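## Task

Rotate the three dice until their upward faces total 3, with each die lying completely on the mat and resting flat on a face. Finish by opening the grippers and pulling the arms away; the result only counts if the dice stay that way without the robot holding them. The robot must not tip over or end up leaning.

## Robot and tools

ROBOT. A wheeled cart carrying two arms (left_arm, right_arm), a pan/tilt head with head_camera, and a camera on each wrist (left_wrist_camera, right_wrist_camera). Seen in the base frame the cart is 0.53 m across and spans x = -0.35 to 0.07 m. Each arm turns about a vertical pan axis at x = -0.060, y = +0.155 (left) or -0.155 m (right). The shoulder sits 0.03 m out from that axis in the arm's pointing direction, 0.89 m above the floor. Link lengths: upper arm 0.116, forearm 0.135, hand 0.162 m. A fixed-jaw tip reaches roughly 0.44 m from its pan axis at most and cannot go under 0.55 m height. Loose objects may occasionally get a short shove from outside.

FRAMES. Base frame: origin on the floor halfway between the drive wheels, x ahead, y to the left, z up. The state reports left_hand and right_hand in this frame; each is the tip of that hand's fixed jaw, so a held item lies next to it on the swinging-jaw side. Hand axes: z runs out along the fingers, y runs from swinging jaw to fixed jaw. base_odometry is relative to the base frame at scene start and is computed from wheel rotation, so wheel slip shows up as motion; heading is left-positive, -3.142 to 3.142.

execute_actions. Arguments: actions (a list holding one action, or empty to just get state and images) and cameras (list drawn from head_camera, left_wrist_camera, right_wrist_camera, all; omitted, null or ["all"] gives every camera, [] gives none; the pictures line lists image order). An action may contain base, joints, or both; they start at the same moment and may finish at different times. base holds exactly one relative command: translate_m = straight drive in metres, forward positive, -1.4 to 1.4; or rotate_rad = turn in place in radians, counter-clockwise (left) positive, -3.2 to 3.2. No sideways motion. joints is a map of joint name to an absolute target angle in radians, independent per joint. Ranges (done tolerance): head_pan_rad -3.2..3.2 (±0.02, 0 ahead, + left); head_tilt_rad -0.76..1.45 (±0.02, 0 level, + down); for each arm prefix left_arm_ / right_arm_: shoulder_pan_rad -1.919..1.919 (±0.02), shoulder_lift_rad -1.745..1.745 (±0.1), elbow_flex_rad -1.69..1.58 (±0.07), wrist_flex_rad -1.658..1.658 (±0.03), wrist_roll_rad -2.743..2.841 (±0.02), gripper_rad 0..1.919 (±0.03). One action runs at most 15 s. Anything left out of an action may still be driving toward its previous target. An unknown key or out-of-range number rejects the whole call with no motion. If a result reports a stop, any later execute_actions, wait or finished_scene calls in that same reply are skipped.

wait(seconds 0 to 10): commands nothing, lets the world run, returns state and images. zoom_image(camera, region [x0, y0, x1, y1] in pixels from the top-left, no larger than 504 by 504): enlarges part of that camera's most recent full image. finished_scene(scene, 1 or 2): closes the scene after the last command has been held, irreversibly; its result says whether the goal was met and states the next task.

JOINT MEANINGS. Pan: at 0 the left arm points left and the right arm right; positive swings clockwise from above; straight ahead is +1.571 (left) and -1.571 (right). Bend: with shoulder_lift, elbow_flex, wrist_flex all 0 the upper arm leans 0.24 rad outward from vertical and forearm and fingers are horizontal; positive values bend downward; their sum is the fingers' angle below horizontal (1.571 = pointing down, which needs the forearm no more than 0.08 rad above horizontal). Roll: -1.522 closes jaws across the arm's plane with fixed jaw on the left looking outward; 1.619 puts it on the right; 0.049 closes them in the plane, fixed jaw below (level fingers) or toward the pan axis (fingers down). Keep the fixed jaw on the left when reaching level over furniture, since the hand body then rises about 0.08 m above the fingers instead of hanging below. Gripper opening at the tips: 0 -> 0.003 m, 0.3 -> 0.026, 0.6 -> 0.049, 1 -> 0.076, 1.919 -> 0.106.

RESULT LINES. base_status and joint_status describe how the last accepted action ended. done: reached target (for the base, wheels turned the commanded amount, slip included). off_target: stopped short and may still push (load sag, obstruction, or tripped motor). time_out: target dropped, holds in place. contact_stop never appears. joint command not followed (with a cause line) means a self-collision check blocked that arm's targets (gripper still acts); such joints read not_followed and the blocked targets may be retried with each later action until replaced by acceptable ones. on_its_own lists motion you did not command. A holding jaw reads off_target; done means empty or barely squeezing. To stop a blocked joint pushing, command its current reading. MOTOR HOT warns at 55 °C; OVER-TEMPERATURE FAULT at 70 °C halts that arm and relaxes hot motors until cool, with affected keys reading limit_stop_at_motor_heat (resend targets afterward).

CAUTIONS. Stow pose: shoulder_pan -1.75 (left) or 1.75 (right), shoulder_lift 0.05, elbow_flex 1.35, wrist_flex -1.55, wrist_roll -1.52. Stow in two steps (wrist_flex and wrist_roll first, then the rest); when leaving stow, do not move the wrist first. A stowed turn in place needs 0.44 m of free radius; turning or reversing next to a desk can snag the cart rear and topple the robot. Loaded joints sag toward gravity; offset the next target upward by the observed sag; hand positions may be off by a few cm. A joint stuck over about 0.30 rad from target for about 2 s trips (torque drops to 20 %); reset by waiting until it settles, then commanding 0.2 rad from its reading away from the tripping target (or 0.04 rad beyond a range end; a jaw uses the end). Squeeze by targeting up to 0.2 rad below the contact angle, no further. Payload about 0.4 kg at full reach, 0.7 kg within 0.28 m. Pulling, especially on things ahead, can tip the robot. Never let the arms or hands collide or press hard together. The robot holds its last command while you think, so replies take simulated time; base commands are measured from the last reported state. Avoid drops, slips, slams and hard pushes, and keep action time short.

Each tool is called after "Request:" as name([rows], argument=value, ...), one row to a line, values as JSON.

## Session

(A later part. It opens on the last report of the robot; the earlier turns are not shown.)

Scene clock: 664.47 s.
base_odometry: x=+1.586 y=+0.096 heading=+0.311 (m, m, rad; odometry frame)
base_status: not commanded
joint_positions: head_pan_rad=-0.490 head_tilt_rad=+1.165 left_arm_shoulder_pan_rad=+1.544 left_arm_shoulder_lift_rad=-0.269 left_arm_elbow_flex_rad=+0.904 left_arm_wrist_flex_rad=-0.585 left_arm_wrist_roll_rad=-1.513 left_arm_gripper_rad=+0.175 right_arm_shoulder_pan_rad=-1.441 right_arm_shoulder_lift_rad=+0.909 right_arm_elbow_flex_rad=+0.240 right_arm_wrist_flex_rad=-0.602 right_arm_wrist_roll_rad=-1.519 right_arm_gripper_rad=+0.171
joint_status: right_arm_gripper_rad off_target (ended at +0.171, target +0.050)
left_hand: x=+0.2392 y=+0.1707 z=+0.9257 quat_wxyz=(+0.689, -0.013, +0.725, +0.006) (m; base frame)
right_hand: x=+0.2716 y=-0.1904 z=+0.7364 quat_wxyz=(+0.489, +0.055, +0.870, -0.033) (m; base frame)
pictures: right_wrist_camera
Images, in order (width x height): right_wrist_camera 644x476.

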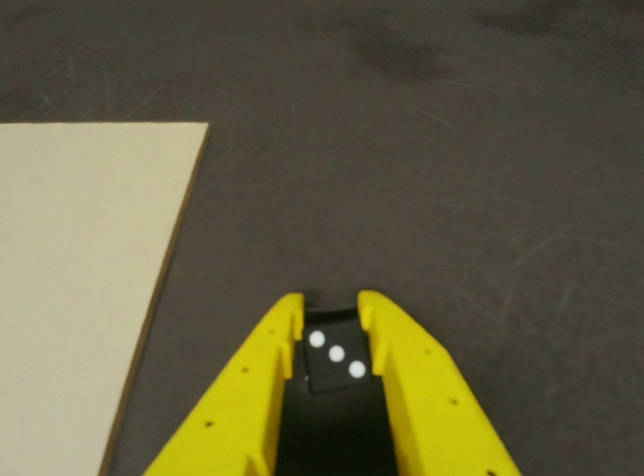

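Request:
execute_actions([
  {"base": {"translate_m": 0.10}, "joints": {"right_arm_shoulder_lift_rad": 0.35}},
], cameras=[])

Request:
execute_actions([
  {"joints": {"right_arm_shoulder_pan_rad": -1.85, "right_arm_shoulder_lift_rad": 0.75, "right_arm_elbow_flex_rad": -0.75, "right_arm_wrist_flex_rad": 1.64}},
], cameras=["head_camera"])

Scene clock: 670.40 s.
base_odometry: x=+1.681 y=+0.127 heading=+0.308 (m, m, rad; odometry frame)
base_status: done
joint_positions: head_pan_rad=-0.490 head_tilt_rad=+1.165 left_arm_shoulder_pan_rad=+1.544 left_arm_shoulder_lift_rad=-0.269 left_arm_elbow_flex_rad=+0.904 left_arm_wrist_flex_rad=-0.585 left_arm_wrist_roll_rad=-1.513 left_arm_gripper_rad=+0.175 right_arm_shoulder_pan_rad=-1.441 right_arm_shoulder_lift_rad=+0.406 right_arm_elbow_flex_rad=+0.240 right_arm_wrist_flex_rad=-0.600 right_arm_wrist_roll_rad=-1.519 right_arm_gripper_rad=+0.171
joint_status: all done
left_hand: x=+0.2392 y=+0.1707 z=+0.9257 quat_wxyz=(+0.689, -0.013, +0.725, +0.006) (m; base frame)
right_hand: x=+0.3096 y=-0.1954 z=+0.9018 quat_wxyz=(+0.689, +0.046, +0.722, -0.046) (m; base frame)
pictures: none
No camera images: the call's "cameras" was empty. Leave "cameras" out to get every camera's image.

Scene clock: 672.63 s.
base_odometry: x=+1.681 y=+0.127 heading=+0.308 (m, m, rad; odometry frame)
base_status: not commanded
joint_positions: head_pan_rad=-0.490 head_tilt_rad=+1.165 left_arm_shoulder_pan_rad=+1.544 left_arm_shoulder_lift_rad=-0.269 left_arm_elbow_flex_rad=+0.904 left_arm_wrist_flex_rad=-0.585 left_arm_wrist_roll_rad=-1.513 left_arm_gripper_rad=+0.175 right_arm_shoulder_pan_rad=-1.843 right_arm_shoulder_lift_rad=+0.778 right_arm_elbow_flex_rad=-0.714 right_arm_wrist_flex_rad=+1.632 right_arm_wrist_roll_rad=-1.519 right_arm_gripper_rad=+0.171
joint_status: all done
left_hand: x=+0.2392 y=+0.1707 z=+0.9257 quat_wxyz=(+0.689, -0.013, +0.725, +0.006) (m; base frame)
right_hand: x=+0.1730 y=-0.0819 z=+0.7918 quat_wxyz=(-0.062, -0.137, +0.989, -0.008) (m; base frame)
pictures: head_camera
Images, in order (width x height): head_camera 644x476.

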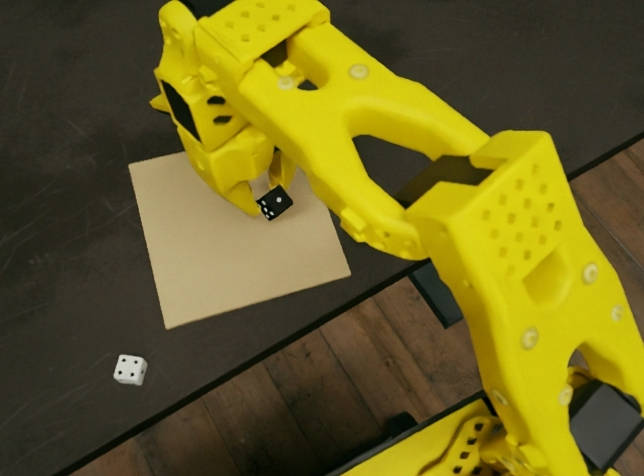

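Request:
execute_actions([
  {"joints": {"right_arm_shoulder_lift_rad": 1.02, "right_arm_elbow_flex_rad": -0.75, "right_arm_wrist_flex_rad": 1.64}},
], cameras=[])

Request:
execute_actions([
  {"joints": {"right_arm_gripper_rad": 0.7}},
], cameras=[])

Request:
execute_actions([
  {"joints": {"right_arm_shoulder_lift_rad": 0.6, "right_arm_elbow_flex_rad": -0.5, "right_arm_wrist_flex_rad": 1.5}},
], cameras=["head_camera"])

Scene clock: 678.17 s.
base_odometry: x=+1.681 y=+0.127 heading=+0.308 (m, m, rad; odometry frame)
base_status: not commanded
joint_positions: head_pan_rad=-0.490 head_tilt_rad=+1.165 left_arm_shoulder_pan_rad=+1.544 left_arm_shoulder_lift_rad=-0.269 left_arm_elbow_flex_rad=+0.904 left_arm_wrist_flex_rad=-0.585 left_arm_wrist_roll_rad=-1.513 left_arm_gripper_rad=+0.175 right_arm_shoulder_pan_rad=-1.843 right_arm_shoulder_lift_rad=+1.042 right_arm_elbow_flex_rad=-0.717 right_arm_wrist_flex_rad=+1.632 right_arm_wrist_roll_rad=-1.519 right_arm_gripper_rad=+0.171
joint_status: all done
left_hand: x=+0.2392 y=+0.1707 z=+0.9257 quat_wxyz=(+0.689, -0.013, +0.725, +0.006) (m; base frame)
right_hand: x=+0.1407 y=-0.0909 z=+0.7398 quat_wxyz=(-0.190, -0.135, +0.972, -0.026) (m; base frame)
pictures: none
No camera images: the call's "cameras" was empty. Leave "cameras" out to get every camera's image.

Scene clock: 679.03 s.
base_odometry: x=+1.681 y=+0.127 heading=+0.308 (m, m, rad; odometry frame)
base_status: not commanded
joint_positions: head_pan_rad=-0.490 head_tilt_rad=+1.165 left_arm_shoulder_pan_rad=+1.544 left_arm_shoulder_lift_rad=-0.269 left_arm_elbow_flex_rad=+0.904 left_arm_wrist_flex_rad=-0.585 left_arm_wrist_roll_rad=-1.513 left_arm_gripper_rad=+0.175 right_arm_shoulder_pan_rad=-1.843 right_arm_shoulder_lift_rad=+1.042 right_arm_elbow_flex_rad=-0.719 right_arm_wrist_flex_rad=+1.632 right_arm_wrist_roll_rad=-1.519 right_arm_gripper_rad=+0.689
joint_status: all done
left_hand: x=+0.2392 y=+0.1707 z=+0.9257 quat_wxyz=(+0.689, -0.013, +0.725, +0.006) (m; base frame)
right_hand: x=+0.1410 y=-0.0909 z=+0.7399 quat_wxyz=(-0.189, -0.135, +0.972, -0.026) (m; base frame)
pictures: none
No camera images: the call's "cameras" was empty. Leave "cameras" out to get every camera's image.

Scene clock: 680.07 s.
base_odometry: x=+1.681 y=+0.127 heading=+0.308 (m, m, rad; odometry frame)
base_status: not commanded
joint_positions: head_pan_rad=-0.490 head_tilt_rad=+1.165 left_arm_shoulder_pan_rad=+1.544 left_arm_shoulder_lift_rad=-0.269 left_arm_elbow_flex_rad=+0.904 left_arm_wrist_flex_rad=-0.585 left_arm_wrist_roll_rad=-1.513 left_arm_gripper_rad=+0.175 right_arm_shoulder_pan_rad=-1.843 right_arm_shoulder_lift_rad=+0.656 right_arm_elbow_flex_rad=-0.498 right_arm_wrist_flex_rad=+1.507 right_arm_wrist_roll_rad=-1.519 right_arm_gripper_rad=+0.690
joint_status: all done
left_hand: x=+0.2392 y=+0.1707 z=+0.9257 quat_wxyz=(+0.689, -0.013, +0.725, +0.006) (m; base frame)
right_hand: x=+0.1689 y=-0.0831 z=+0.7903 quat_wxyz=(-0.047, -0.137, +0.989, -0.006) (m; base frame)
pictures: head_camera
Images, in order (width x height): head_camera 644x476.

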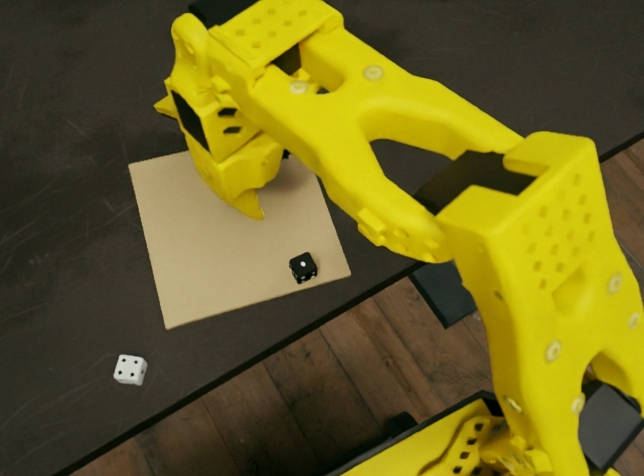

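Request:
zoom_image(camera="head_camera", region=[230, 210, 370, 320])

Region (230, 210, 370, 320) of head_camera's 644x476 image, scaled by 3.600; it fills the top 396 rows of this view, and the rest is white.

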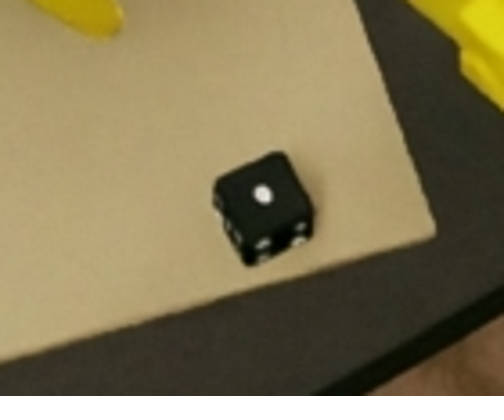

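Request:
execute_actions([
  {"joints": {"right_arm_shoulder_lift_rad": 1.02, "right_arm_elbow_flex_rad": -0.75, "right_arm_wrist_flex_rad": 1.64}},
], cameras=[])

Request:
execute_actions([
  {"joints": {"right_arm_gripper_rad": 0.05}},
], cameras=[])

Request:
execute_actions([
  {"joints": {"right_arm_shoulder_lift_rad": 0.76, "right_arm_elbow_flex_rad": -0.6, "right_arm_wrist_flex_rad": 1.43}},
], cameras=[])

Request:
execute_actions([
  {"joints": {"right_arm_shoulder_lift_rad": 0.885}},
], cameras=["head_camera"])

Scene clock: 694.17 s.
base_odometry: x=+1.681 y=+0.127 heading=+0.308 (m, m, rad; odometry frame)
base_status: not commanded
joint_positions: head_pan_rad=-0.490 head_tilt_rad=+1.165 left_arm_shoulder_pan_rad=+1.544 left_arm_shoulder_lift_rad=-0.269 left_arm_elbow_flex_rad=+0.904 left_arm_wrist_flex_rad=-0.585 left_arm_wrist_roll_rad=-1.513 left_arm_gripper_rad=+0.175 right_arm_shoulder_pan_rad=-1.843 right_arm_shoulder_lift_rad=+1.042 right_arm_elbow_flex_rad=-0.717 right_arm_wrist_flex_rad=+1.629 right_arm_wrist_roll_rad=-1.519 right_arm_gripper_rad=+0.690
joint_status: all done
left_hand: x=+0.2392 y=+0.1707 z=+0.9257 quat_wxyz=(+0.689, -0.013, +0.725, +0.006) (m; base frame)
right_hand: x=+0.1412 y=-0.0908 z=+0.7396 quat_wxyz=(-0.189, -0.135, +0.972, -0.026) (m; base frame)
pictures: none
No camera images: the call's "cameras" was empty. Leave "cameras" out to get every camera's image.

Scene clock: 695.03 s.
base_odometry: x=+1.681 y=+0.127 heading=+0.308 (m, m, rad; odometry frame)
base_status: not commanded
joint_positions: head_pan_rad=-0.490 head_tilt_rad=+1.165 left_arm_shoulder_pan_rad=+1.544 left_arm_shoulder_lift_rad=-0.269 left_arm_elbow_flex_rad=+0.904 left_arm_wrist_flex_rad=-0.585 left_arm_wrist_roll_rad=-1.513 left_arm_gripper_rad=+0.175 right_arm_shoulder_pan_rad=-1.843 right_arm_shoulder_lift_rad=+1.042 right_arm_elbow_flex_rad=-0.717 right_arm_wrist_flex_rad=+1.629 right_arm_wrist_roll_rad=-1.519 right_arm_gripper_rad=+0.175
joint_status: right_arm_gripper_rad off_target (ended at +0.175, target +0.050)
left_hand: x=+0.2392 y=+0.1707 z=+0.9257 quat_wxyz=(+0.689, -0.013, +0.725, +0.006) (m; base frame)
right_hand: x=+0.1412 y=-0.0908 z=+0.7396 quat_wxyz=(-0.189, -0.135, +0.972, -0.026) (m; base frame)
pictures: none
No camera images: the call's "cameras" was empty. Leave "cameras" out to get every camera's image.

Scene clock: 695.93 s.
base_odometry: x=+1.681 y=+0.127 heading=+0.308 (m, m, rad; odometry frame)
base_status: not commanded
joint_positions: head_pan_rad=-0.490 head_tilt_rad=+1.165 left_arm_shoulder_pan_rad=+1.544 left_arm_shoulder_lift_rad=-0.269 left_arm_elbow_flex_rad=+0.904 left_arm_wrist_flex_rad=-0.585 left_arm_wrist_roll_rad=-1.513 left_arm_gripper_rad=+0.175 right_arm_shoulder_pan_rad=-1.843 right_arm_shoulder_lift_rad=+0.817 right_arm_elbow_flex_rad=-0.599 right_arm_wrist_flex_rad=+1.438 right_arm_wrist_roll_rad=-1.519 right_arm_gripper_rad=+0.175
joint_status: all done
left_hand: x=+0.2392 y=+0.1707 z=+0.9257 quat_wxyz=(+0.689, -0.013, +0.725, +0.006) (m; base frame)
right_hand: x=+0.1792 y=-0.0802 z=+0.7667 quat_wxyz=(-0.042, -0.137, +0.990, -0.006) (m; base frame)
pictures: none
No camera images: the call's "cameras" was empty. Leave "cameras" out to get every camera's image.

Scene clock: 696.67 s.
base_odometry: x=+1.681 y=+0.127 heading=+0.308 (m, m, rad; odometry frame)
base_status: not commanded
joint_positions: head_pan_rad=-0.490 head_tilt_rad=+1.165 left_arm_shoulder_pan_rad=+1.544 left_arm_shoulder_lift_rad=-0.269 left_arm_elbow_flex_rad=+0.904 left_arm_wrist_flex_rad=-0.585 left_arm_wrist_roll_rad=-1.513 left_arm_gripper_rad=+0.175 right_arm_shoulder_pan_rad=-1.843 right_arm_shoulder_lift_rad=+0.909 right_arm_elbow_flex_rad=-0.599 right_arm_wrist_flex_rad=+1.437 right_arm_wrist_roll_rad=-1.519 right_arm_gripper_rad=+0.175
joint_status: all done
left_hand: x=+0.2392 y=+0.1707 z=+0.9257 quat_wxyz=(+0.689, -0.013, +0.725, +0.006) (m; base frame)
right_hand: x=+0.1673 y=-0.0835 z=+0.7469 quat_wxyz=(-0.087, -0.137, +0.987, -0.012) (m; base frame)
pictures: head_camera
Images, in order (width x height): head_camera 644x476.

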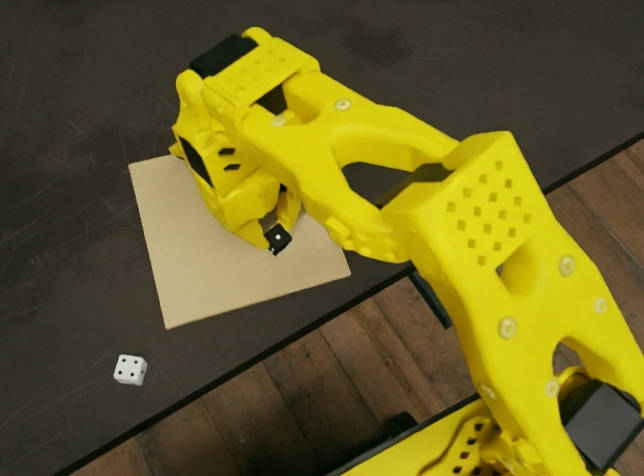

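Request:
execute_actions([
  {"joints": {"right_arm_shoulder_lift_rad": 0.92}},
], cameras=[])

Request:
execute_actions([
  {"joints": {"right_arm_gripper_rad": 0.7}},
], cameras=[])

Request:
execute_actions([
  {"joints": {"right_arm_shoulder_lift_rad": 0.3, "right_arm_shoulder_pan_rad": -1.0}},
], cameras=["head_camera"])

Scene clock: 704.67 s.
base_odometry: x=+1.681 y=+0.127 heading=+0.308 (m, m, rad; odometry frame)
base_status: not commanded
joint_positions: head_pan_rad=-0.490 head_tilt_rad=+1.165 left_arm_shoulder_pan_rad=+1.544 left_arm_shoulder_lift_rad=-0.269 left_arm_elbow_flex_rad=+0.904 left_arm_wrist_flex_rad=-0.585 left_arm_wrist_roll_rad=-1.513 left_arm_gripper_rad=+0.175 right_arm_shoulder_pan_rad=-1.843 right_arm_shoulder_lift_rad=+0.939 right_arm_elbow_flex_rad=-0.599 right_arm_wrist_flex_rad=+1.437 right_arm_wrist_roll_rad=-1.519 right_arm_gripper_rad=+0.175
joint_status: all done
left_hand: x=+0.2392 y=+0.1707 z=+0.9257 quat_wxyz=(+0.689, -0.013, +0.725, +0.006) (m; base frame)
right_hand: x=+0.1628 y=-0.0848 z=+0.7406 quat_wxyz=(-0.102, -0.137, +0.985, -0.014) (m; base frame)
pictures: none
No camera images: the call's "cameras" was empty. Leave "cameras" out to get every camera's image.

Scene clock: 705.53 s.
base_odometry: x=+1.681 y=+0.127 heading=+0.308 (m, m, rad; odometry frame)
base_status: not commanded
joint_positions: head_pan_rad=-0.490 head_tilt_rad=+1.165 left_arm_shoulder_pan_rad=+1.544 left_arm_shoulder_lift_rad=-0.269 left_arm_elbow_flex_rad=+0.904 left_arm_wrist_flex_rad=-0.585 left_arm_wrist_roll_rad=-1.513 left_arm_gripper_rad=+0.175 right_arm_shoulder_pan_rad=-1.843 right_arm_shoulder_lift_rad=+0.943 right_arm_elbow_flex_rad=-0.599 right_arm_wrist_flex_rad=+1.437 right_arm_wrist_roll_rad=-1.519 right_arm_gripper_rad=+0.689
joint_status: all done
left_hand: x=+0.2392 y=+0.1707 z=+0.9257 quat_wxyz=(+0.689, -0.013, +0.725, +0.006) (m; base frame)
right_hand: x=+0.1624 y=-0.0849 z=+0.7400 quat_wxyz=(-0.104, -0.137, +0.985, -0.014) (m; base frame)
pictures: none
No camera images: the call's "cameras" was empty. Leave "cameras" out to get every camera's image.

Scene clock: 706.90 s.
base_odometry: x=+1.681 y=+0.127 heading=+0.308 (m, m, rad; odometry frame)
base_status: not commanded
joint_positions: head_pan_rad=-0.490 head_tilt_rad=+1.165 left_arm_shoulder_pan_rad=+1.544 left_arm_shoulder_lift_rad=-0.269 left_arm_elbow_flex_rad=+0.904 left_arm_wrist_flex_rad=-0.585 left_arm_wrist_roll_rad=-1.513 left_arm_gripper_rad=+0.175 right_arm_shoulder_pan_rad=-1.009 right_arm_shoulder_lift_rad=+0.350 right_arm_elbow_flex_rad=-0.597 right_arm_wrist_flex_rad=+1.437 right_arm_wrist_roll_rad=-1.519 right_arm_gripper_rad=+0.690
joint_status: all done
left_hand: x=+0.2392 y=+0.1707 z=+0.9257 quat_wxyz=(+0.689, -0.013, +0.725, +0.006) (m; base frame)
right_hand: x=+0.1847 y=-0.3000 z=+0.8790 quat_wxyz=(+0.182, +0.271, +0.944, -0.053) (m; base frame)
pictures: head_camera
Images, in order (width x height): head_camera 644x476.

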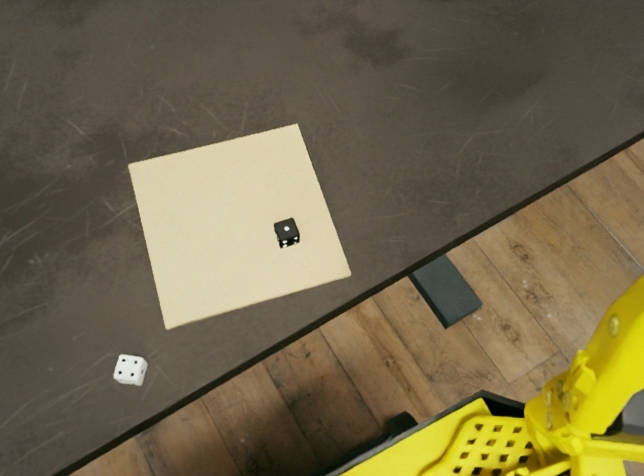

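Request:
execute_actions([
  {"base": {"translate_m": -0.12}},
], cameras=[])

Request:
execute_actions([
  {"base": {"rotate_rad": -0.45}, "joints": {"head_pan_rad": 0.3, "head_tilt_rad": 1.05}},
], cameras=["head_camera"])

Scene clock: 711.40 s.
base_odometry: x=+1.567 y=+0.091 heading=+0.308 (m, m, rad; odometry frame)
base_status: done
joint_positions: head_pan_rad=-0.490 head_tilt_rad=+1.165 left_arm_shoulder_pan_rad=+1.544 left_arm_shoulder_lift_rad=-0.269 left_arm_elbow_flex_rad=+0.904 left_arm_wrist_flex_rad=-0.585 left_arm_wrist_roll_rad=-1.513 left_arm_gripper_rad=+0.175 right_arm_shoulder_pan_rad=-1.007 right_arm_shoulder_lift_rad=+0.350 right_arm_elbow_flex_rad=-0.597 right_arm_wrist_flex_rad=+1.437 right_arm_wrist_roll_rad=-1.519 right_arm_gripper_rad=+0.690
joint_status: not commanded
left_hand: x=+0.2392 y=+0.1707 z=+0.9257 quat_wxyz=(+0.689, -0.013, +0.725, +0.006) (m; base frame)
right_hand: x=+0.1845 y=-0.3004 z=+0.8790 quat_wxyz=(+0.182, +0.272, +0.944, -0.053) (m; base frame)
pictures: none
No camera images: the call's "cameras" was empty. Leave "cameras" out to get every camera's image.

Scene clock: 712.73 s.
base_odometry: x=+1.567 y=+0.091 heading=-0.141 (m, m, rad; odometry frame)
base_status: done
joint_positions: head_pan_rad=+0.290 head_tilt_rad=+1.065 left_arm_shoulder_pan_rad=+1.544 left_arm_shoulder_lift_rad=-0.269 left_arm_elbow_flex_rad=+0.904 left_arm_wrist_flex_rad=-0.585 left_arm_wrist_roll_rad=-1.513 left_arm_gripper_rad=+0.175 right_arm_shoulder_pan_rad=-1.006 right_arm_shoulder_lift_rad=+0.350 right_arm_elbow_flex_rad=-0.597 right_arm_wrist_flex_rad=+1.437 right_arm_wrist_roll_rad=-1.519 right_arm_gripper_rad=+0.690
joint_status: all done
left_hand: x=+0.2392 y=+0.1707 z=+0.9257 quat_wxyz=(+0.689, -0.013, +0.725, +0.006) (m; base frame)
right_hand: x=+0.1842 y=-0.3008 z=+0.8790 quat_wxyz=(+0.182, +0.272, +0.943, -0.053) (m; base frame)
pictures: head_camera
Images, in order (width x height): head_camera 644x476.

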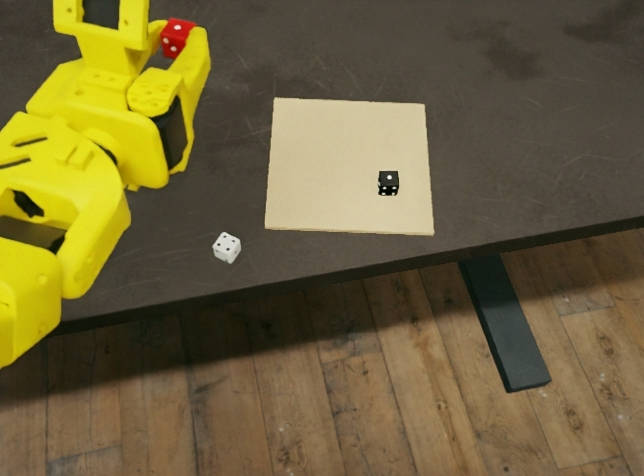

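Request:
execute_actions([
  {"joints": {"left_arm_shoulder_pan_rad": 1.745, "left_arm_shoulder_lift_rad": 1.0, "left_arm_elbow_flex_rad": -0.22, "left_arm_wrist_flex_rad": -0.73}},
], cameras=["head_camera", "left_wrist_camera"])

Scene clock: 724.63 s.
base_odometry: x=+1.567 y=+0.091 heading=-0.141 (m, m, rad; odometry frame)
base_status: not commanded
joint_positions: head_pan_rad=+0.290 head_tilt_rad=+1.065 left_arm_shoulder_pan_rad=+1.736 left_arm_shoulder_lift_rad=+1.020 left_arm_elbow_flex_rad=-0.182 left_arm_wrist_flex_rad=-0.714 left_arm_wrist_roll_rad=-1.513 left_arm_gripper_rad=+0.175 right_arm_shoulder_pan_rad=-1.006 right_arm_shoulder_lift_rad=+0.350 right_arm_elbow_flex_rad=-0.597 right_arm_wrist_flex_rad=+1.437 right_arm_wrist_roll_rad=-1.519 right_arm_gripper_rad=+0.690
joint_status: all done
left_hand: x=+0.3303 y=+0.0978 z=+0.8122 quat_wxyz=(+0.659, +0.058, +0.747, -0.058) (m; base frame)
right_hand: x=+0.1842 y=-0.3008 z=+0.8790 quat_wxyz=(+0.182, +0.272, +0.943, -0.053) (m; base frame)
pictures: head_camera, left_wrist_camera
Images, in order (width x height): head_camera 644x476, left_wrist_camera 644x476.

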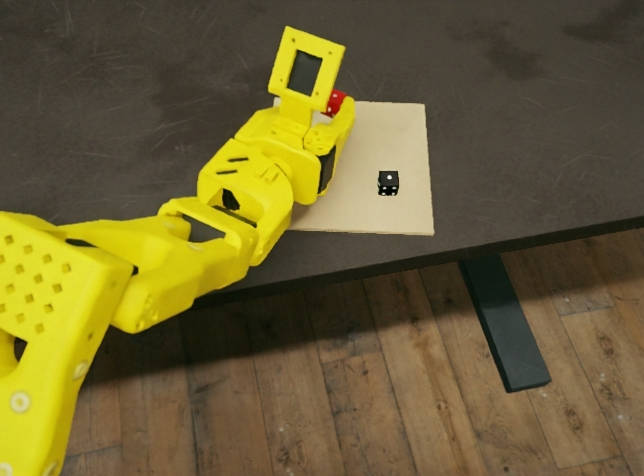

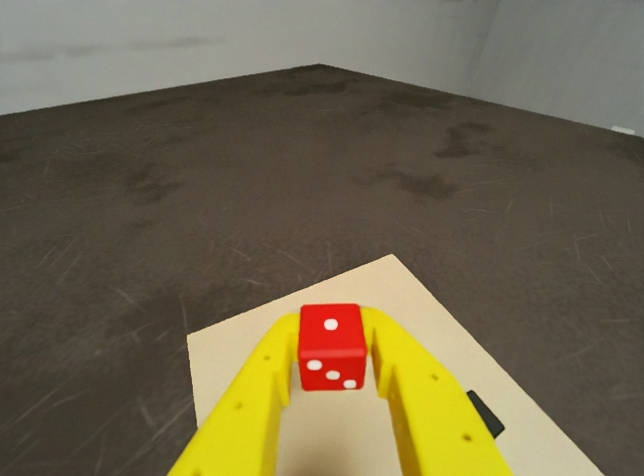

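Request:
execute_actions([
  {"joints": {"left_arm_shoulder_lift_rad": 1.22}},
], cameras=["head_camera", "left_wrist_camera"])

Scene clock: 729.37 s.
base_odometry: x=+1.567 y=+0.091 heading=-0.141 (m, m, rad; odometry frame)
base_status: not commanded
joint_positions: head_pan_rad=+0.290 head_tilt_rad=+1.065 left_arm_shoulder_pan_rad=+1.736 left_arm_shoulder_lift_rad=+1.221 left_arm_elbow_flex_rad=-0.206 left_arm_wrist_flex_rad=-0.726 left_arm_wrist_roll_rad=-1.513 left_arm_gripper_rad=+0.175 right_arm_shoulder_pan_rad=-1.006 right_arm_shoulder_lift_rad=+0.350 right_arm_elbow_flex_rad=-0.597 right_arm_wrist_flex_rad=+1.437 right_arm_wrist_roll_rad=-1.519 right_arm_gripper_rad=+0.690
joint_status: all done
left_hand: x=+0.3114 y=+0.1010 z=+0.7486 quat_wxyz=(+0.596, +0.062, +0.799, -0.052) (m; base frame)
right_hand: x=+0.1842 y=-0.3008 z=+0.8790 quat_wxyz=(+0.182, +0.272, +0.943, -0.053) (m; base frame)
pictures: head_camera, left_wrist_camera
Images, in order (width x height): head_camera 644x476, left_wrist_camera 644x476.

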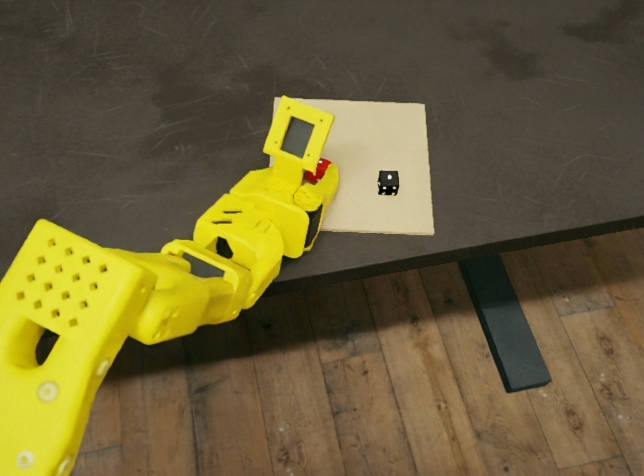

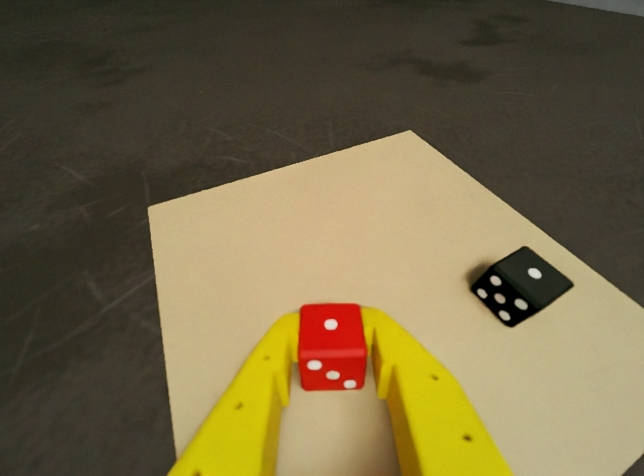

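Request:
execute_actions([
  {"joints": {"left_arm_gripper_rad": 0.7}},
], cameras=[])

Request:
execute_actions([
  {"joints": {"left_arm_shoulder_lift_rad": 0.85}},
], cameras=["head_camera"])

Scene clock: 733.13 s.
base_odometry: x=+1.567 y=+0.091 heading=-0.141 (m, m, rad; odometry frame)
base_status: not commanded
joint_positions: head_pan_rad=+0.290 head_tilt_rad=+1.065 left_arm_shoulder_pan_rad=+1.736 left_arm_shoulder_lift_rad=+1.239 left_arm_elbow_flex_rad=-0.206 left_arm_wrist_flex_rad=-0.726 left_arm_wrist_roll_rad=-1.513 left_arm_gripper_rad=+0.691 right_arm_shoulder_pan_rad=-1.006 right_arm_shoulder_lift_rad=+0.350 right_arm_elbow_flex_rad=-0.597 right_arm_wrist_flex_rad=+1.437 right_arm_wrist_roll_rad=-1.519 right_arm_gripper_rad=+0.690
joint_status: all done
left_hand: x=+0.3087 y=+0.1014 z=+0.7423 quat_wxyz=(+0.589, +0.063, +0.804, -0.051) (m; base frame)
right_hand: x=+0.1842 y=-0.3008 z=+0.8790 quat_wxyz=(+0.182, +0.272, +0.943, -0.053) (m; base frame)
pictures: none
No camera images: the call's "cameras" was empty. Leave "cameras" out to get every camera's image.

Scene clock: 734.13 s.
base_odometry: x=+1.567 y=+0.091 heading=-0.141 (m, m, rad; odometry frame)
base_status: not commanded
joint_positions: head_pan_rad=+0.290 head_tilt_rad=+1.065 left_arm_shoulder_pan_rad=+1.736 left_arm_shoulder_lift_rad=+0.906 left_arm_elbow_flex_rad=-0.206 left_arm_wrist_flex_rad=-0.726 left_arm_wrist_roll_rad=-1.513 left_arm_gripper_rad=+0.692 right_arm_shoulder_pan_rad=-1.006 right_arm_shoulder_lift_rad=+0.350 right_arm_elbow_flex_rad=-0.597 right_arm_wrist_flex_rad=+1.437 right_arm_wrist_roll_rad=-1.519 right_arm_gripper_rad=+0.690
joint_status: all done
left_hand: x=+0.3391 y=+0.0963 z=+0.8624 quat_wxyz=(+0.714, +0.054, +0.696, -0.062) (m; base frame)
right_hand: x=+0.1842 y=-0.3008 z=+0.8790 quat_wxyz=(+0.182, +0.272, +0.943, -0.053) (m; base frame)
pictures: head_camera
Images, in order (width x height): head_camera 644x476.

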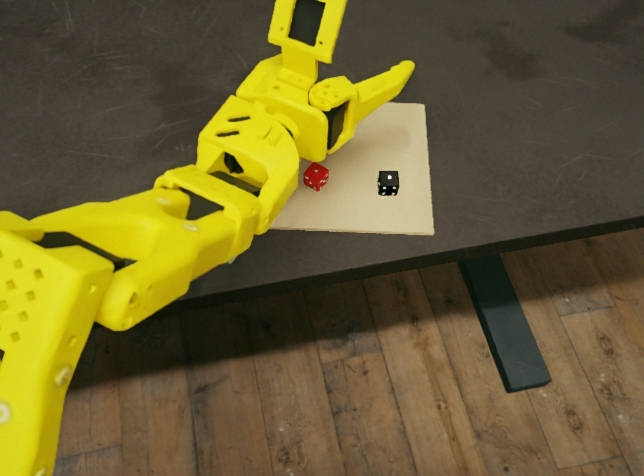

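Request:
execute_actions([
  {"joints": {"left_arm_shoulder_pan_rad": 1.63, "left_arm_shoulder_lift_rad": 0.44, "left_arm_elbow_flex_rad": -0.25, "left_arm_wrist_flex_rad": 1.36, "left_arm_gripper_rad": 0.85, "head_pan_rad": 0.55, "head_tilt_rad": 1.15}},
], cameras=["head_camera", "left_wrist_camera"])

Scene clock: 741.87 s.
base_odometry: x=+1.567 y=+0.091 heading=-0.141 (m, m, rad; odometry frame)
base_status: not commanded
joint_positions: head_pan_rad=+0.540 head_tilt_rad=+1.145 left_arm_shoulder_pan_rad=+1.639 left_arm_shoulder_lift_rad=+0.487 left_arm_elbow_flex_rad=-0.214 left_arm_wrist_flex_rad=+1.352 left_arm_wrist_roll_rad=-1.515 left_arm_gripper_rad=+0.842 right_arm_shoulder_pan_rad=-1.006 right_arm_shoulder_lift_rad=+0.350 right_arm_elbow_flex_rad=-0.597 right_arm_wrist_flex_rad=+1.437 right_arm_wrist_roll_rad=-1.519 right_arm_gripper_rad=+0.690
joint_status: all done
left_hand: x=+0.1701 y=+0.1470 z=+0.7887 quat_wxyz=(-0.027, +0.030, +0.999, +0.001) (m; base frame)
right_hand: x=+0.1842 y=-0.3008 z=+0.8790 quat_wxyz=(+0.182, +0.272, +0.943, -0.053) (m; base frame)
pictures: head_camera, left_wrist_camera
Images, in order (width x height): head_camera 644x476, left_wrist_camera 644x476.

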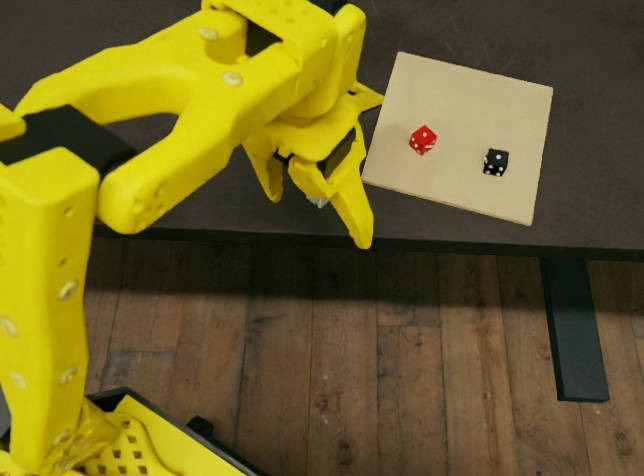

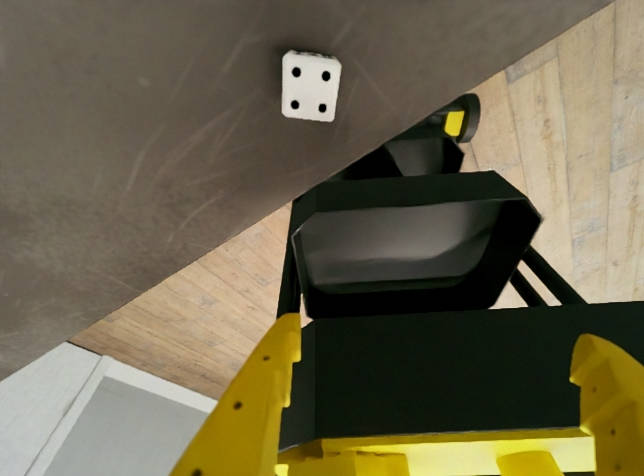

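Request:
execute_actions([
  {"base": {"translate_m": 0.06}},
], cameras=["head_camera", "left_wrist_camera"])

Scene clock: 752.33 s.
base_odometry: x=+1.626 y=+0.082 heading=-0.143 (m, m, rad; odometry frame)
base_status: done
joint_positions: head_pan_rad=+0.540 head_tilt_rad=+1.145 left_arm_shoulder_pan_rad=+1.639 left_arm_shoulder_lift_rad=+0.487 left_arm_elbow_flex_rad=-0.216 left_arm_wrist_flex_rad=+1.352 left_arm_wrist_roll_rad=-1.515 left_arm_gripper_rad=+0.842 right_arm_shoulder_pan_rad=-1.006 right_arm_shoulder_lift_rad=+0.350 right_arm_elbow_flex_rad=-0.597 right_arm_wrist_flex_rad=+1.437 right_arm_wrist_roll_rad=-1.519 right_arm_gripper_rad=+0.690
joint_status: not commanded
left_hand: x=+0.1703 y=+0.1470 z=+0.7889 quat_wxyz=(-0.027, +0.030, +0.999, +0.001) (m; base frame)
right_hand: x=+0.1842 y=-0.3008 z=+0.8790 quat_wxyz=(+0.182, +0.272, +0.943, -0.053) (m; base frame)
pictures: head_camera, left_wrist_camera
Images, in order (width x height): head_camera 644x476, left_wrist_camera 644x476.

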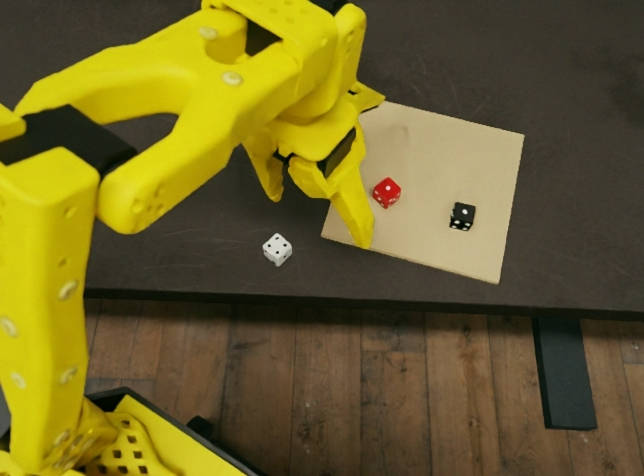

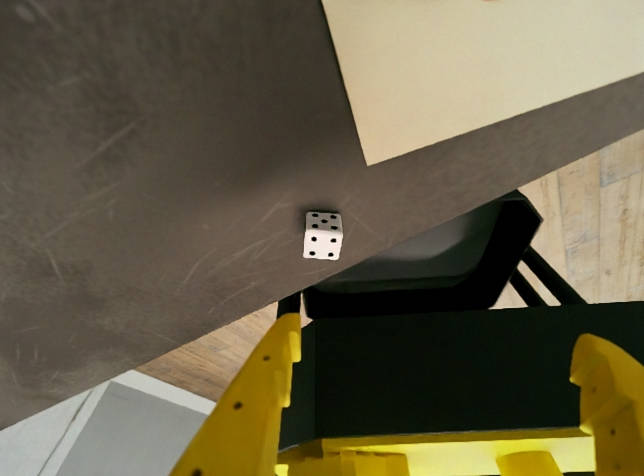

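Request:
zoom_image(camera="head_camera", region=[240, 215, 320, 285])

Request:
zoom_image(camera="left_wrist_camera", region=[280, 190, 370, 280])

Region (240, 215, 320, 285) of head_camera's 644x476 image, scaled by 6.300; it fills the top 441 rows of this view, and the rest is white.

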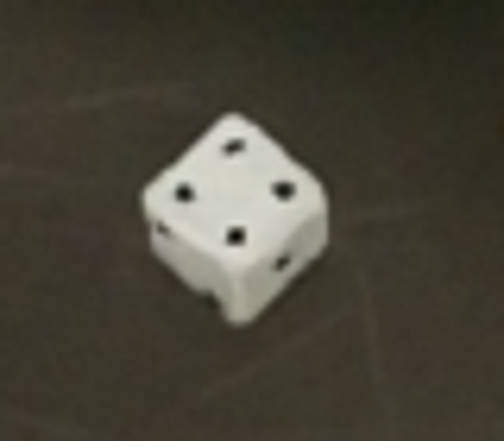

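Region (280, 190, 370, 280) of left_wrist_camera's 644x476 image, scaled by 5.600.

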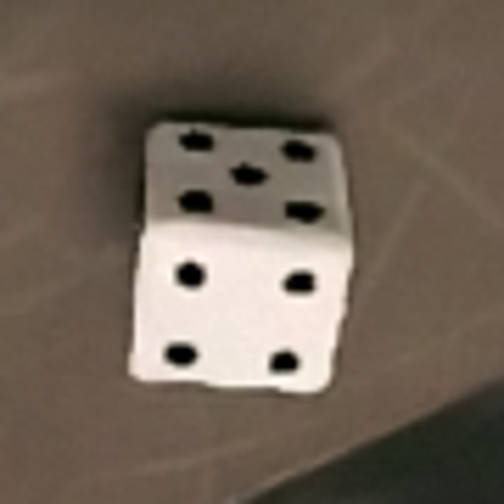

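Request:
execute_actions([
  {"joints": {"left_arm_shoulder_lift_rad": 0.64, "left_arm_elbow_flex_rad": -0.13, "left_arm_wrist_flex_rad": 1.03}},
], cameras=["left_wrist_camera"])

Scene clock: 768.40 s.
base_odometry: x=+1.626 y=+0.082 heading=-0.143 (m, m, rad; odometry frame)
base_status: not commanded
joint_positions: head_pan_rad=+0.540 head_tilt_rad=+1.145 left_arm_shoulder_pan_rad=+1.639 left_arm_shoulder_lift_rad=+0.653 left_arm_elbow_flex_rad=-0.128 left_arm_wrist_flex_rad=+1.038 left_arm_wrist_roll_rad=-1.515 left_arm_gripper_rad=+0.842 right_arm_shoulder_pan_rad=-1.006 right_arm_shoulder_lift_rad=+0.350 right_arm_elbow_flex_rad=-0.597 right_arm_wrist_flex_rad=+1.437 right_arm_wrist_roll_rad=-1.519 right_arm_gripper_rad=+0.690
joint_status: all done
left_hand: x=+0.1813 y=+0.1462 z=+0.7428 quat_wxyz=(+0.004, +0.030, +1.000, +0.000) (m; base frame)
right_hand: x=+0.1842 y=-0.3008 z=+0.8790 quat_wxyz=(+0.182, +0.272, +0.943, -0.053) (m; base frame)
pictures: left_wrist_camera
Images, in order (width x height): left_wrist_camera 644x476.

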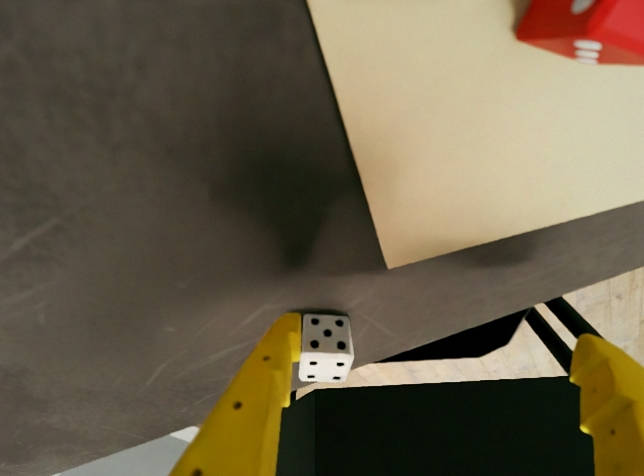

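Request:
execute_actions([
  {"joints": {"left_arm_shoulder_lift_rad": 0.69, "left_arm_wrist_flex_rad": 1.0}},
], cameras=[])

Request:
execute_actions([
  {"joints": {"left_arm_gripper_rad": 0.05}},
], cameras=["left_wrist_camera"])

Scene clock: 772.47 s.
base_odometry: x=+1.626 y=+0.082 heading=-0.143 (m, m, rad; odometry frame)
base_status: not commanded
joint_positions: head_pan_rad=+0.540 head_tilt_rad=+1.145 left_arm_shoulder_pan_rad=+1.639 left_arm_shoulder_lift_rad=+0.705 left_arm_elbow_flex_rad=-0.128 left_arm_wrist_flex_rad=+1.006 left_arm_wrist_roll_rad=-1.515 left_arm_gripper_rad=+0.842 right_arm_shoulder_pan_rad=-1.006 right_arm_shoulder_lift_rad=+0.350 right_arm_elbow_flex_rad=-0.597 right_arm_wrist_flex_rad=+1.437 right_arm_wrist_roll_rad=-1.519 right_arm_gripper_rad=+0.690
joint_status: all done
left_hand: x=+0.1784 y=+0.1464 z=+0.7318 quat_wxyz=(-0.006, +0.030, +1.000, +0.000) (m; base frame)
right_hand: x=+0.1842 y=-0.3008 z=+0.8790 quat_wxyz=(+0.182, +0.272, +0.943, -0.053) (m; base frame)
pictures: none
No camera images: the call's "cameras" was empty. Leave "cameras" out to get every camera's image.

Scene clock: 773.40 s.
base_odometry: x=+1.626 y=+0.082 heading=-0.143 (m, m, rad; odometry frame)
base_status: not commanded
joint_positions: head_pan_rad=+0.540 head_tilt_rad=+1.145 left_arm_shoulder_pan_rad=+1.639 left_arm_shoulder_lift_rad=+0.705 left_arm_elbow_flex_rad=-0.128 left_arm_wrist_flex_rad=+1.006 left_arm_wrist_roll_rad=-1.515 left_arm_gripper_rad=+0.060 right_arm_shoulder_pan_rad=-1.006 right_arm_shoulder_lift_rad=+0.350 right_arm_elbow_flex_rad=-0.597 right_arm_wrist_flex_rad=+1.437 right_arm_wrist_roll_rad=-1.519 right_arm_gripper_rad=+0.690
joint_status: all done
left_hand: x=+0.1784 y=+0.1464 z=+0.7318 quat_wxyz=(-0.006, +0.030, +1.000, +0.000) (m; base frame)
right_hand: x=+0.1842 y=-0.3008 z=+0.8790 quat_wxyz=(+0.182, +0.272, +0.943, -0.053) (m; base frame)
pictures: left_wrist_camera
Images, in order (width x height): left_wrist_camera 644x476.

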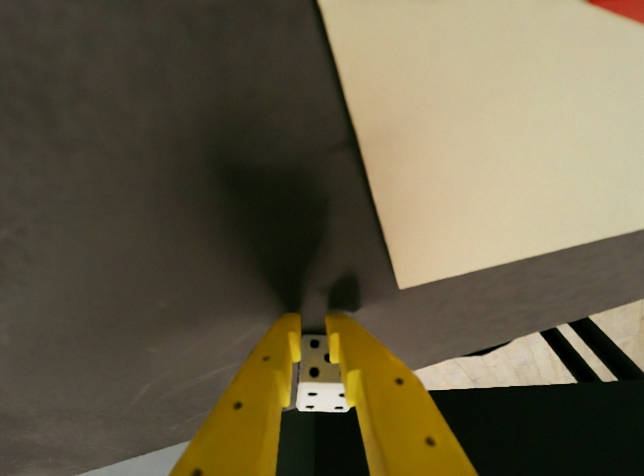

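Request:
execute_actions([
  {"joints": {"left_arm_gripper_rad": 0.85, "left_arm_shoulder_lift_rad": 0.6}},
], cameras=[])

Request:
execute_actions([
  {"joints": {"left_arm_shoulder_lift_rad": 0.52, "left_arm_elbow_flex_rad": 0.13, "left_arm_wrist_flex_rad": 0.92}},
], cameras=["left_wrist_camera"])

Scene clock: 778.30 s.
base_odometry: x=+1.626 y=+0.082 heading=-0.143 (m, m, rad; odometry frame)
base_status: not commanded
joint_positions: head_pan_rad=+0.540 head_tilt_rad=+1.145 left_arm_shoulder_pan_rad=+1.639 left_arm_shoulder_lift_rad=+0.648 left_arm_elbow_flex_rad=-0.128 left_arm_wrist_flex_rad=+1.006 left_arm_wrist_roll_rad=-1.515 left_arm_gripper_rad=+0.840 right_arm_shoulder_pan_rad=-1.006 right_arm_shoulder_lift_rad=+0.350 right_arm_elbow_flex_rad=-0.597 right_arm_wrist_flex_rad=+1.437 right_arm_wrist_roll_rad=-1.519 right_arm_gripper_rad=+0.690
joint_status: all done
left_hand: x=+0.1872 y=+0.1458 z=+0.7439 quat_wxyz=(+0.022, +0.030, +0.999, -0.001) (m; base frame)
right_hand: x=+0.1842 y=-0.3008 z=+0.8790 quat_wxyz=(+0.182, +0.272, +0.943, -0.053) (m; base frame)
pictures: none
No camera images: the call's "cameras" was empty. Leave "cameras" out to get every camera's image.

Scene clock: 779.17 s.
base_odometry: x=+1.626 y=+0.082 heading=-0.143 (m, m, rad; odometry frame)
base_status: not commanded
joint_positions: head_pan_rad=+0.540 head_tilt_rad=+1.145 left_arm_shoulder_pan_rad=+1.639 left_arm_shoulder_lift_rad=+0.564 left_arm_elbow_flex_rad=+0.131 left_arm_wrist_flex_rad=+0.928 left_arm_wrist_roll_rad=-1.515 left_arm_gripper_rad=+0.842 right_arm_shoulder_pan_rad=-1.006 right_arm_shoulder_lift_rad=+0.350 right_arm_elbow_flex_rad=-0.597 right_arm_wrist_flex_rad=+1.437 right_arm_wrist_roll_rad=-1.519 right_arm_gripper_rad=+0.690
joint_status: all done
left_hand: x=+0.1526 y=+0.1482 z=+0.7315 quat_wxyz=(-0.026, +0.030, +0.999, +0.001) (m; base frame)
right_hand: x=+0.1842 y=-0.3008 z=+0.8790 quat_wxyz=(+0.182, +0.272, +0.943, -0.053) (m; base frame)
pictures: left_wrist_camera
Images, in order (width x height): left_wrist_camera 644x476.

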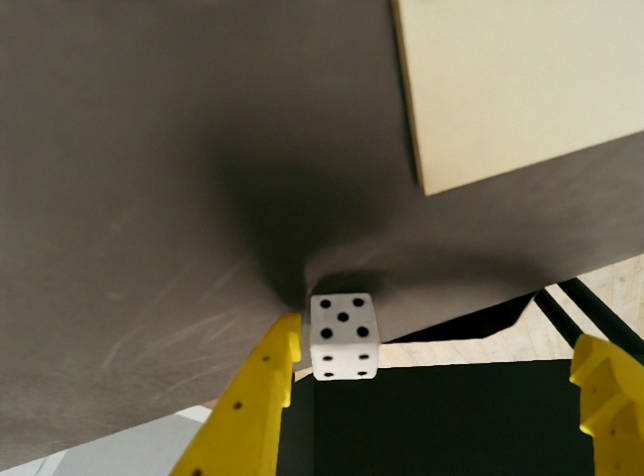

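Request:
execute_actions([
  {"joints": {"left_arm_gripper_rad": 0.05}},
], cameras=[])

Scene clock: 786.27 s.
base_odometry: x=+1.626 y=+0.082 heading=-0.143 (m, m, rad; odometry frame)
base_status: not commanded
joint_positions: head_pan_rad=+0.540 head_tilt_rad=+1.145 left_arm_shoulder_pan_rad=+1.639 left_arm_shoulder_lift_rad=+0.564 left_arm_elbow_flex_rad=+0.131 left_arm_wrist_flex_rad=+0.928 left_arm_wrist_roll_rad=-1.515 left_arm_gripper_rad=+0.175 right_arm_shoulder_pan_rad=-1.006 right_arm_shoulder_lift_rad=+0.350 right_arm_elbow_flex_rad=-0.597 right_arm_wrist_flex_rad=+1.437 right_arm_wrist_roll_rad=-1.519 right_arm_gripper_rad=+0.690
joint_status: left_arm_gripper_rad off_target (ended at +0.175, target +0.050)
left_hand: x=+0.1526 y=+0.1482 z=+0.7315 quat_wxyz=(-0.026, +0.030, +0.999, +0.001) (m; base frame)
right_hand: x=+0.1842 y=-0.3008 z=+0.8790 quat_wxyz=(+0.182, +0.272, +0.943, -0.053) (m; base frame)
pictures: none
No camera images: the call's "cameras" was empty. Leave "cameras" out to get every camera's image.

Request:
execute_actions([
  {"joints": {"left_arm_shoulder_lift_rad": 0.5, "left_arm_elbow_flex_rad": -0.13, "left_arm_wrist_flex_rad": 1.15, "left_arm_wrist_roll_rad": 0.05}},
], cameras=[])

Request:
execute_actions([
  {"joints": {"left_arm_shoulder_lift_rad": 0.68, "left_arm_wrist_flex_rad": 1.0}},
], cameras=[])

Request:
execute_actions([
  {"joints": {"left_arm_gripper_rad": 0.85}},
], cameras=[])

Request:
execute_actions([
  {"joints": {"left_arm_shoulder_lift_rad": 0.45, "left_arm_wrist_flex_rad": 1.2, "left_arm_wrist_roll_rad": -1.52}},
], cameras=["head_camera", "left_wrist_camera"])

Scene clock: 793.60 s.
base_odometry: x=+1.626 y=+0.082 heading=-0.143 (m, m, rad; odometry frame)
base_status: not commanded
joint_positions: head_pan_rad=+0.540 head_tilt_rad=+1.145 left_arm_shoulder_pan_rad=+1.639 left_arm_shoulder_lift_rad=+0.544 left_arm_elbow_flex_rad=-0.098 left_arm_wrist_flex_rad=+1.142 left_arm_wrist_roll_rad=+0.042 left_arm_gripper_rad=+0.175 right_arm_shoulder_pan_rad=-1.006 right_arm_shoulder_lift_rad=+0.350 right_arm_elbow_flex_rad=-0.597 right_arm_wrist_flex_rad=+1.437 right_arm_wrist_roll_rad=-1.519 right_arm_gripper_rad=+0.690
joint_status: all done
left_hand: x=+0.1652 y=+0.1392 z=+0.7619 quat_wxyz=(-0.006, -0.680, +0.733, +0.007) (m; base frame)
right_hand: x=+0.1842 y=-0.3008 z=+0.8790 quat_wxyz=(+0.182, +0.272, +0.943, -0.053) (m; base frame)
pictures: none
No camera images: the call's "cameras" was empty. Leave "cameras" out to get every camera's image.

Scene clock: 794.33 s.
base_odometry: x=+1.626 y=+0.082 heading=-0.143 (m, m, rad; odometry frame)
base_status: not commanded
joint_positions: head_pan_rad=+0.540 head_tilt_rad=+1.145 left_arm_shoulder_pan_rad=+1.639 left_arm_shoulder_lift_rad=+0.685 left_arm_elbow_flex_rad=-0.101 left_arm_wrist_flex_rad=+1.013 left_arm_wrist_roll_rad=+0.042 left_arm_gripper_rad=+0.175 right_arm_shoulder_pan_rad=-1.006 right_arm_shoulder_lift_rad=+0.350 right_arm_elbow_flex_rad=-0.597 right_arm_wrist_flex_rad=+1.437 right_arm_wrist_roll_rad=-1.519 right_arm_gripper_rad=+0.690
joint_status: all done
left_hand: x=+0.1659 y=+0.1392 z=+0.7331 quat_wxyz=(-0.009, -0.680, +0.733, +0.010) (m; base frame)
right_hand: x=+0.1842 y=-0.3008 z=+0.8790 quat_wxyz=(+0.182, +0.272, +0.943, -0.053) (m; base frame)
pictures: none
No camera images: the call's "cameras" was empty. Leave "cameras" out to get every camera's image.

Scene clock: 795.27 s.
base_odometry: x=+1.626 y=+0.082 heading=-0.143 (m, m, rad; odometry frame)
base_status: not commanded
joint_positions: head_pan_rad=+0.540 head_tilt_rad=+1.145 left_arm_shoulder_pan_rad=+1.639 left_arm_shoulder_lift_rad=+0.694 left_arm_elbow_flex_rad=-0.107 left_arm_wrist_flex_rad=+1.007 left_arm_wrist_roll_rad=+0.042 left_arm_gripper_rad=+0.840 right_arm_shoulder_pan_rad=-1.006 right_arm_shoulder_lift_rad=+0.350 right_arm_elbow_flex_rad=-0.597 right_arm_wrist_flex_rad=+1.437 right_arm_wrist_roll_rad=-1.519 right_arm_gripper_rad=+0.690
joint_status: all done
left_hand: x=+0.1668 y=+0.1391 z=+0.7318 quat_wxyz=(-0.008, -0.680, +0.733, +0.009) (m; base frame)
right_hand: x=+0.1842 y=-0.3008 z=+0.8790 quat_wxyz=(+0.182, +0.272, +0.943, -0.053) (m; base frame)
pictures: none
No camera images: the call's "cameras" was empty. Leave "cameras" out to get every camera's image.

Scene clock: 797.23 s.
base_odometry: x=+1.626 y=+0.082 heading=-0.143 (m, m, rad; odometry frame)
base_status: not commanded
joint_positions: head_pan_rad=+0.540 head_tilt_rad=+1.145 left_arm_shoulder_pan_rad=+1.639 left_arm_shoulder_lift_rad=+0.497 left_arm_elbow_flex_rad=-0.107 left_arm_wrist_flex_rad=+1.193 left_arm_wrist_roll_rad=-1.511 left_arm_gripper_rad=+0.842 right_arm_shoulder_pan_rad=-1.006 right_arm_shoulder_lift_rad=+0.350 right_arm_elbow_flex_rad=-0.597 right_arm_wrist_flex_rad=+1.437 right_arm_wrist_roll_rad=-1.519 right_arm_gripper_rad=+0.690
joint_status: all done
left_hand: x=+0.1732 y=+0.1468 z=+0.7727 quat_wxyz=(-0.006, +0.029, +1.000, +0.000) (m; base frame)
right_hand: x=+0.1842 y=-0.3008 z=+0.8790 quat_wxyz=(+0.182, +0.272, +0.943, -0.053) (m; base frame)
pictures: head_camera, left_wrist_camera
Images, in order (width x height): head_camera 644x476, left_wrist_camera 644x476.

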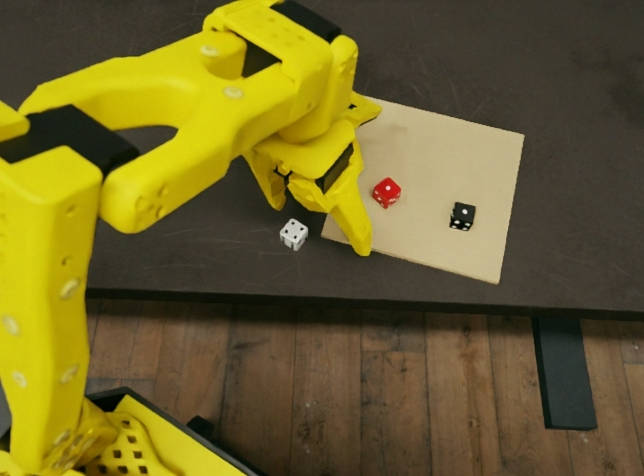

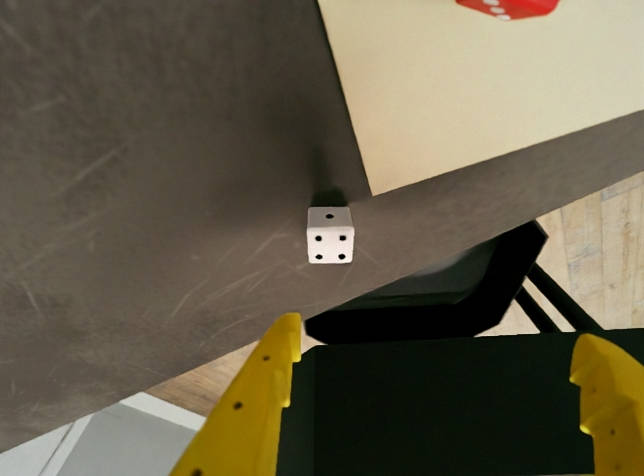

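Request:
execute_actions([
  {"joints": {"left_arm_shoulder_lift_rad": 0.66, "left_arm_elbow_flex_rad": -0.08, "left_arm_wrist_flex_rad": 0.98}},
], cameras=["left_wrist_camera"])

Scene clock: 801.10 s.
base_odometry: x=+1.626 y=+0.082 heading=-0.143 (m, m, rad; odometry frame)
base_status: not commanded
joint_positions: head_pan_rad=+0.540 head_tilt_rad=+1.145 left_arm_shoulder_pan_rad=+1.639 left_arm_shoulder_lift_rad=+0.673 left_arm_elbow_flex_rad=-0.079 left_arm_wrist_flex_rad=+0.986 left_arm_wrist_roll_rad=-1.511 left_arm_gripper_rad=+0.842 right_arm_shoulder_pan_rad=-1.006 right_arm_shoulder_lift_rad=+0.350 right_arm_elbow_flex_rad=-0.597 right_arm_wrist_flex_rad=+1.437 right_arm_wrist_roll_rad=-1.519 right_arm_gripper_rad=+0.690
joint_status: all done
left_hand: x=+0.1754 y=+0.1466 z=+0.7329 quat_wxyz=(-0.004, +0.029, +1.000, +0.000) (m; base frame)
right_hand: x=+0.1842 y=-0.3008 z=+0.8790 quat_wxyz=(+0.182, +0.272, +0.943, -0.053) (m; base frame)
pictures: left_wrist_camera
Images, in order (width x height): left_wrist_camera 644x476.

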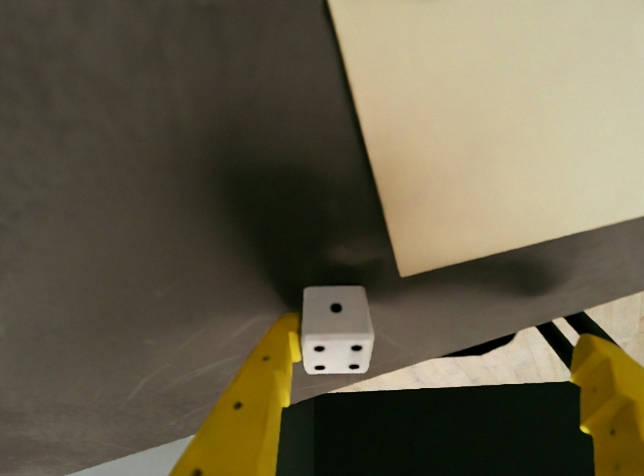

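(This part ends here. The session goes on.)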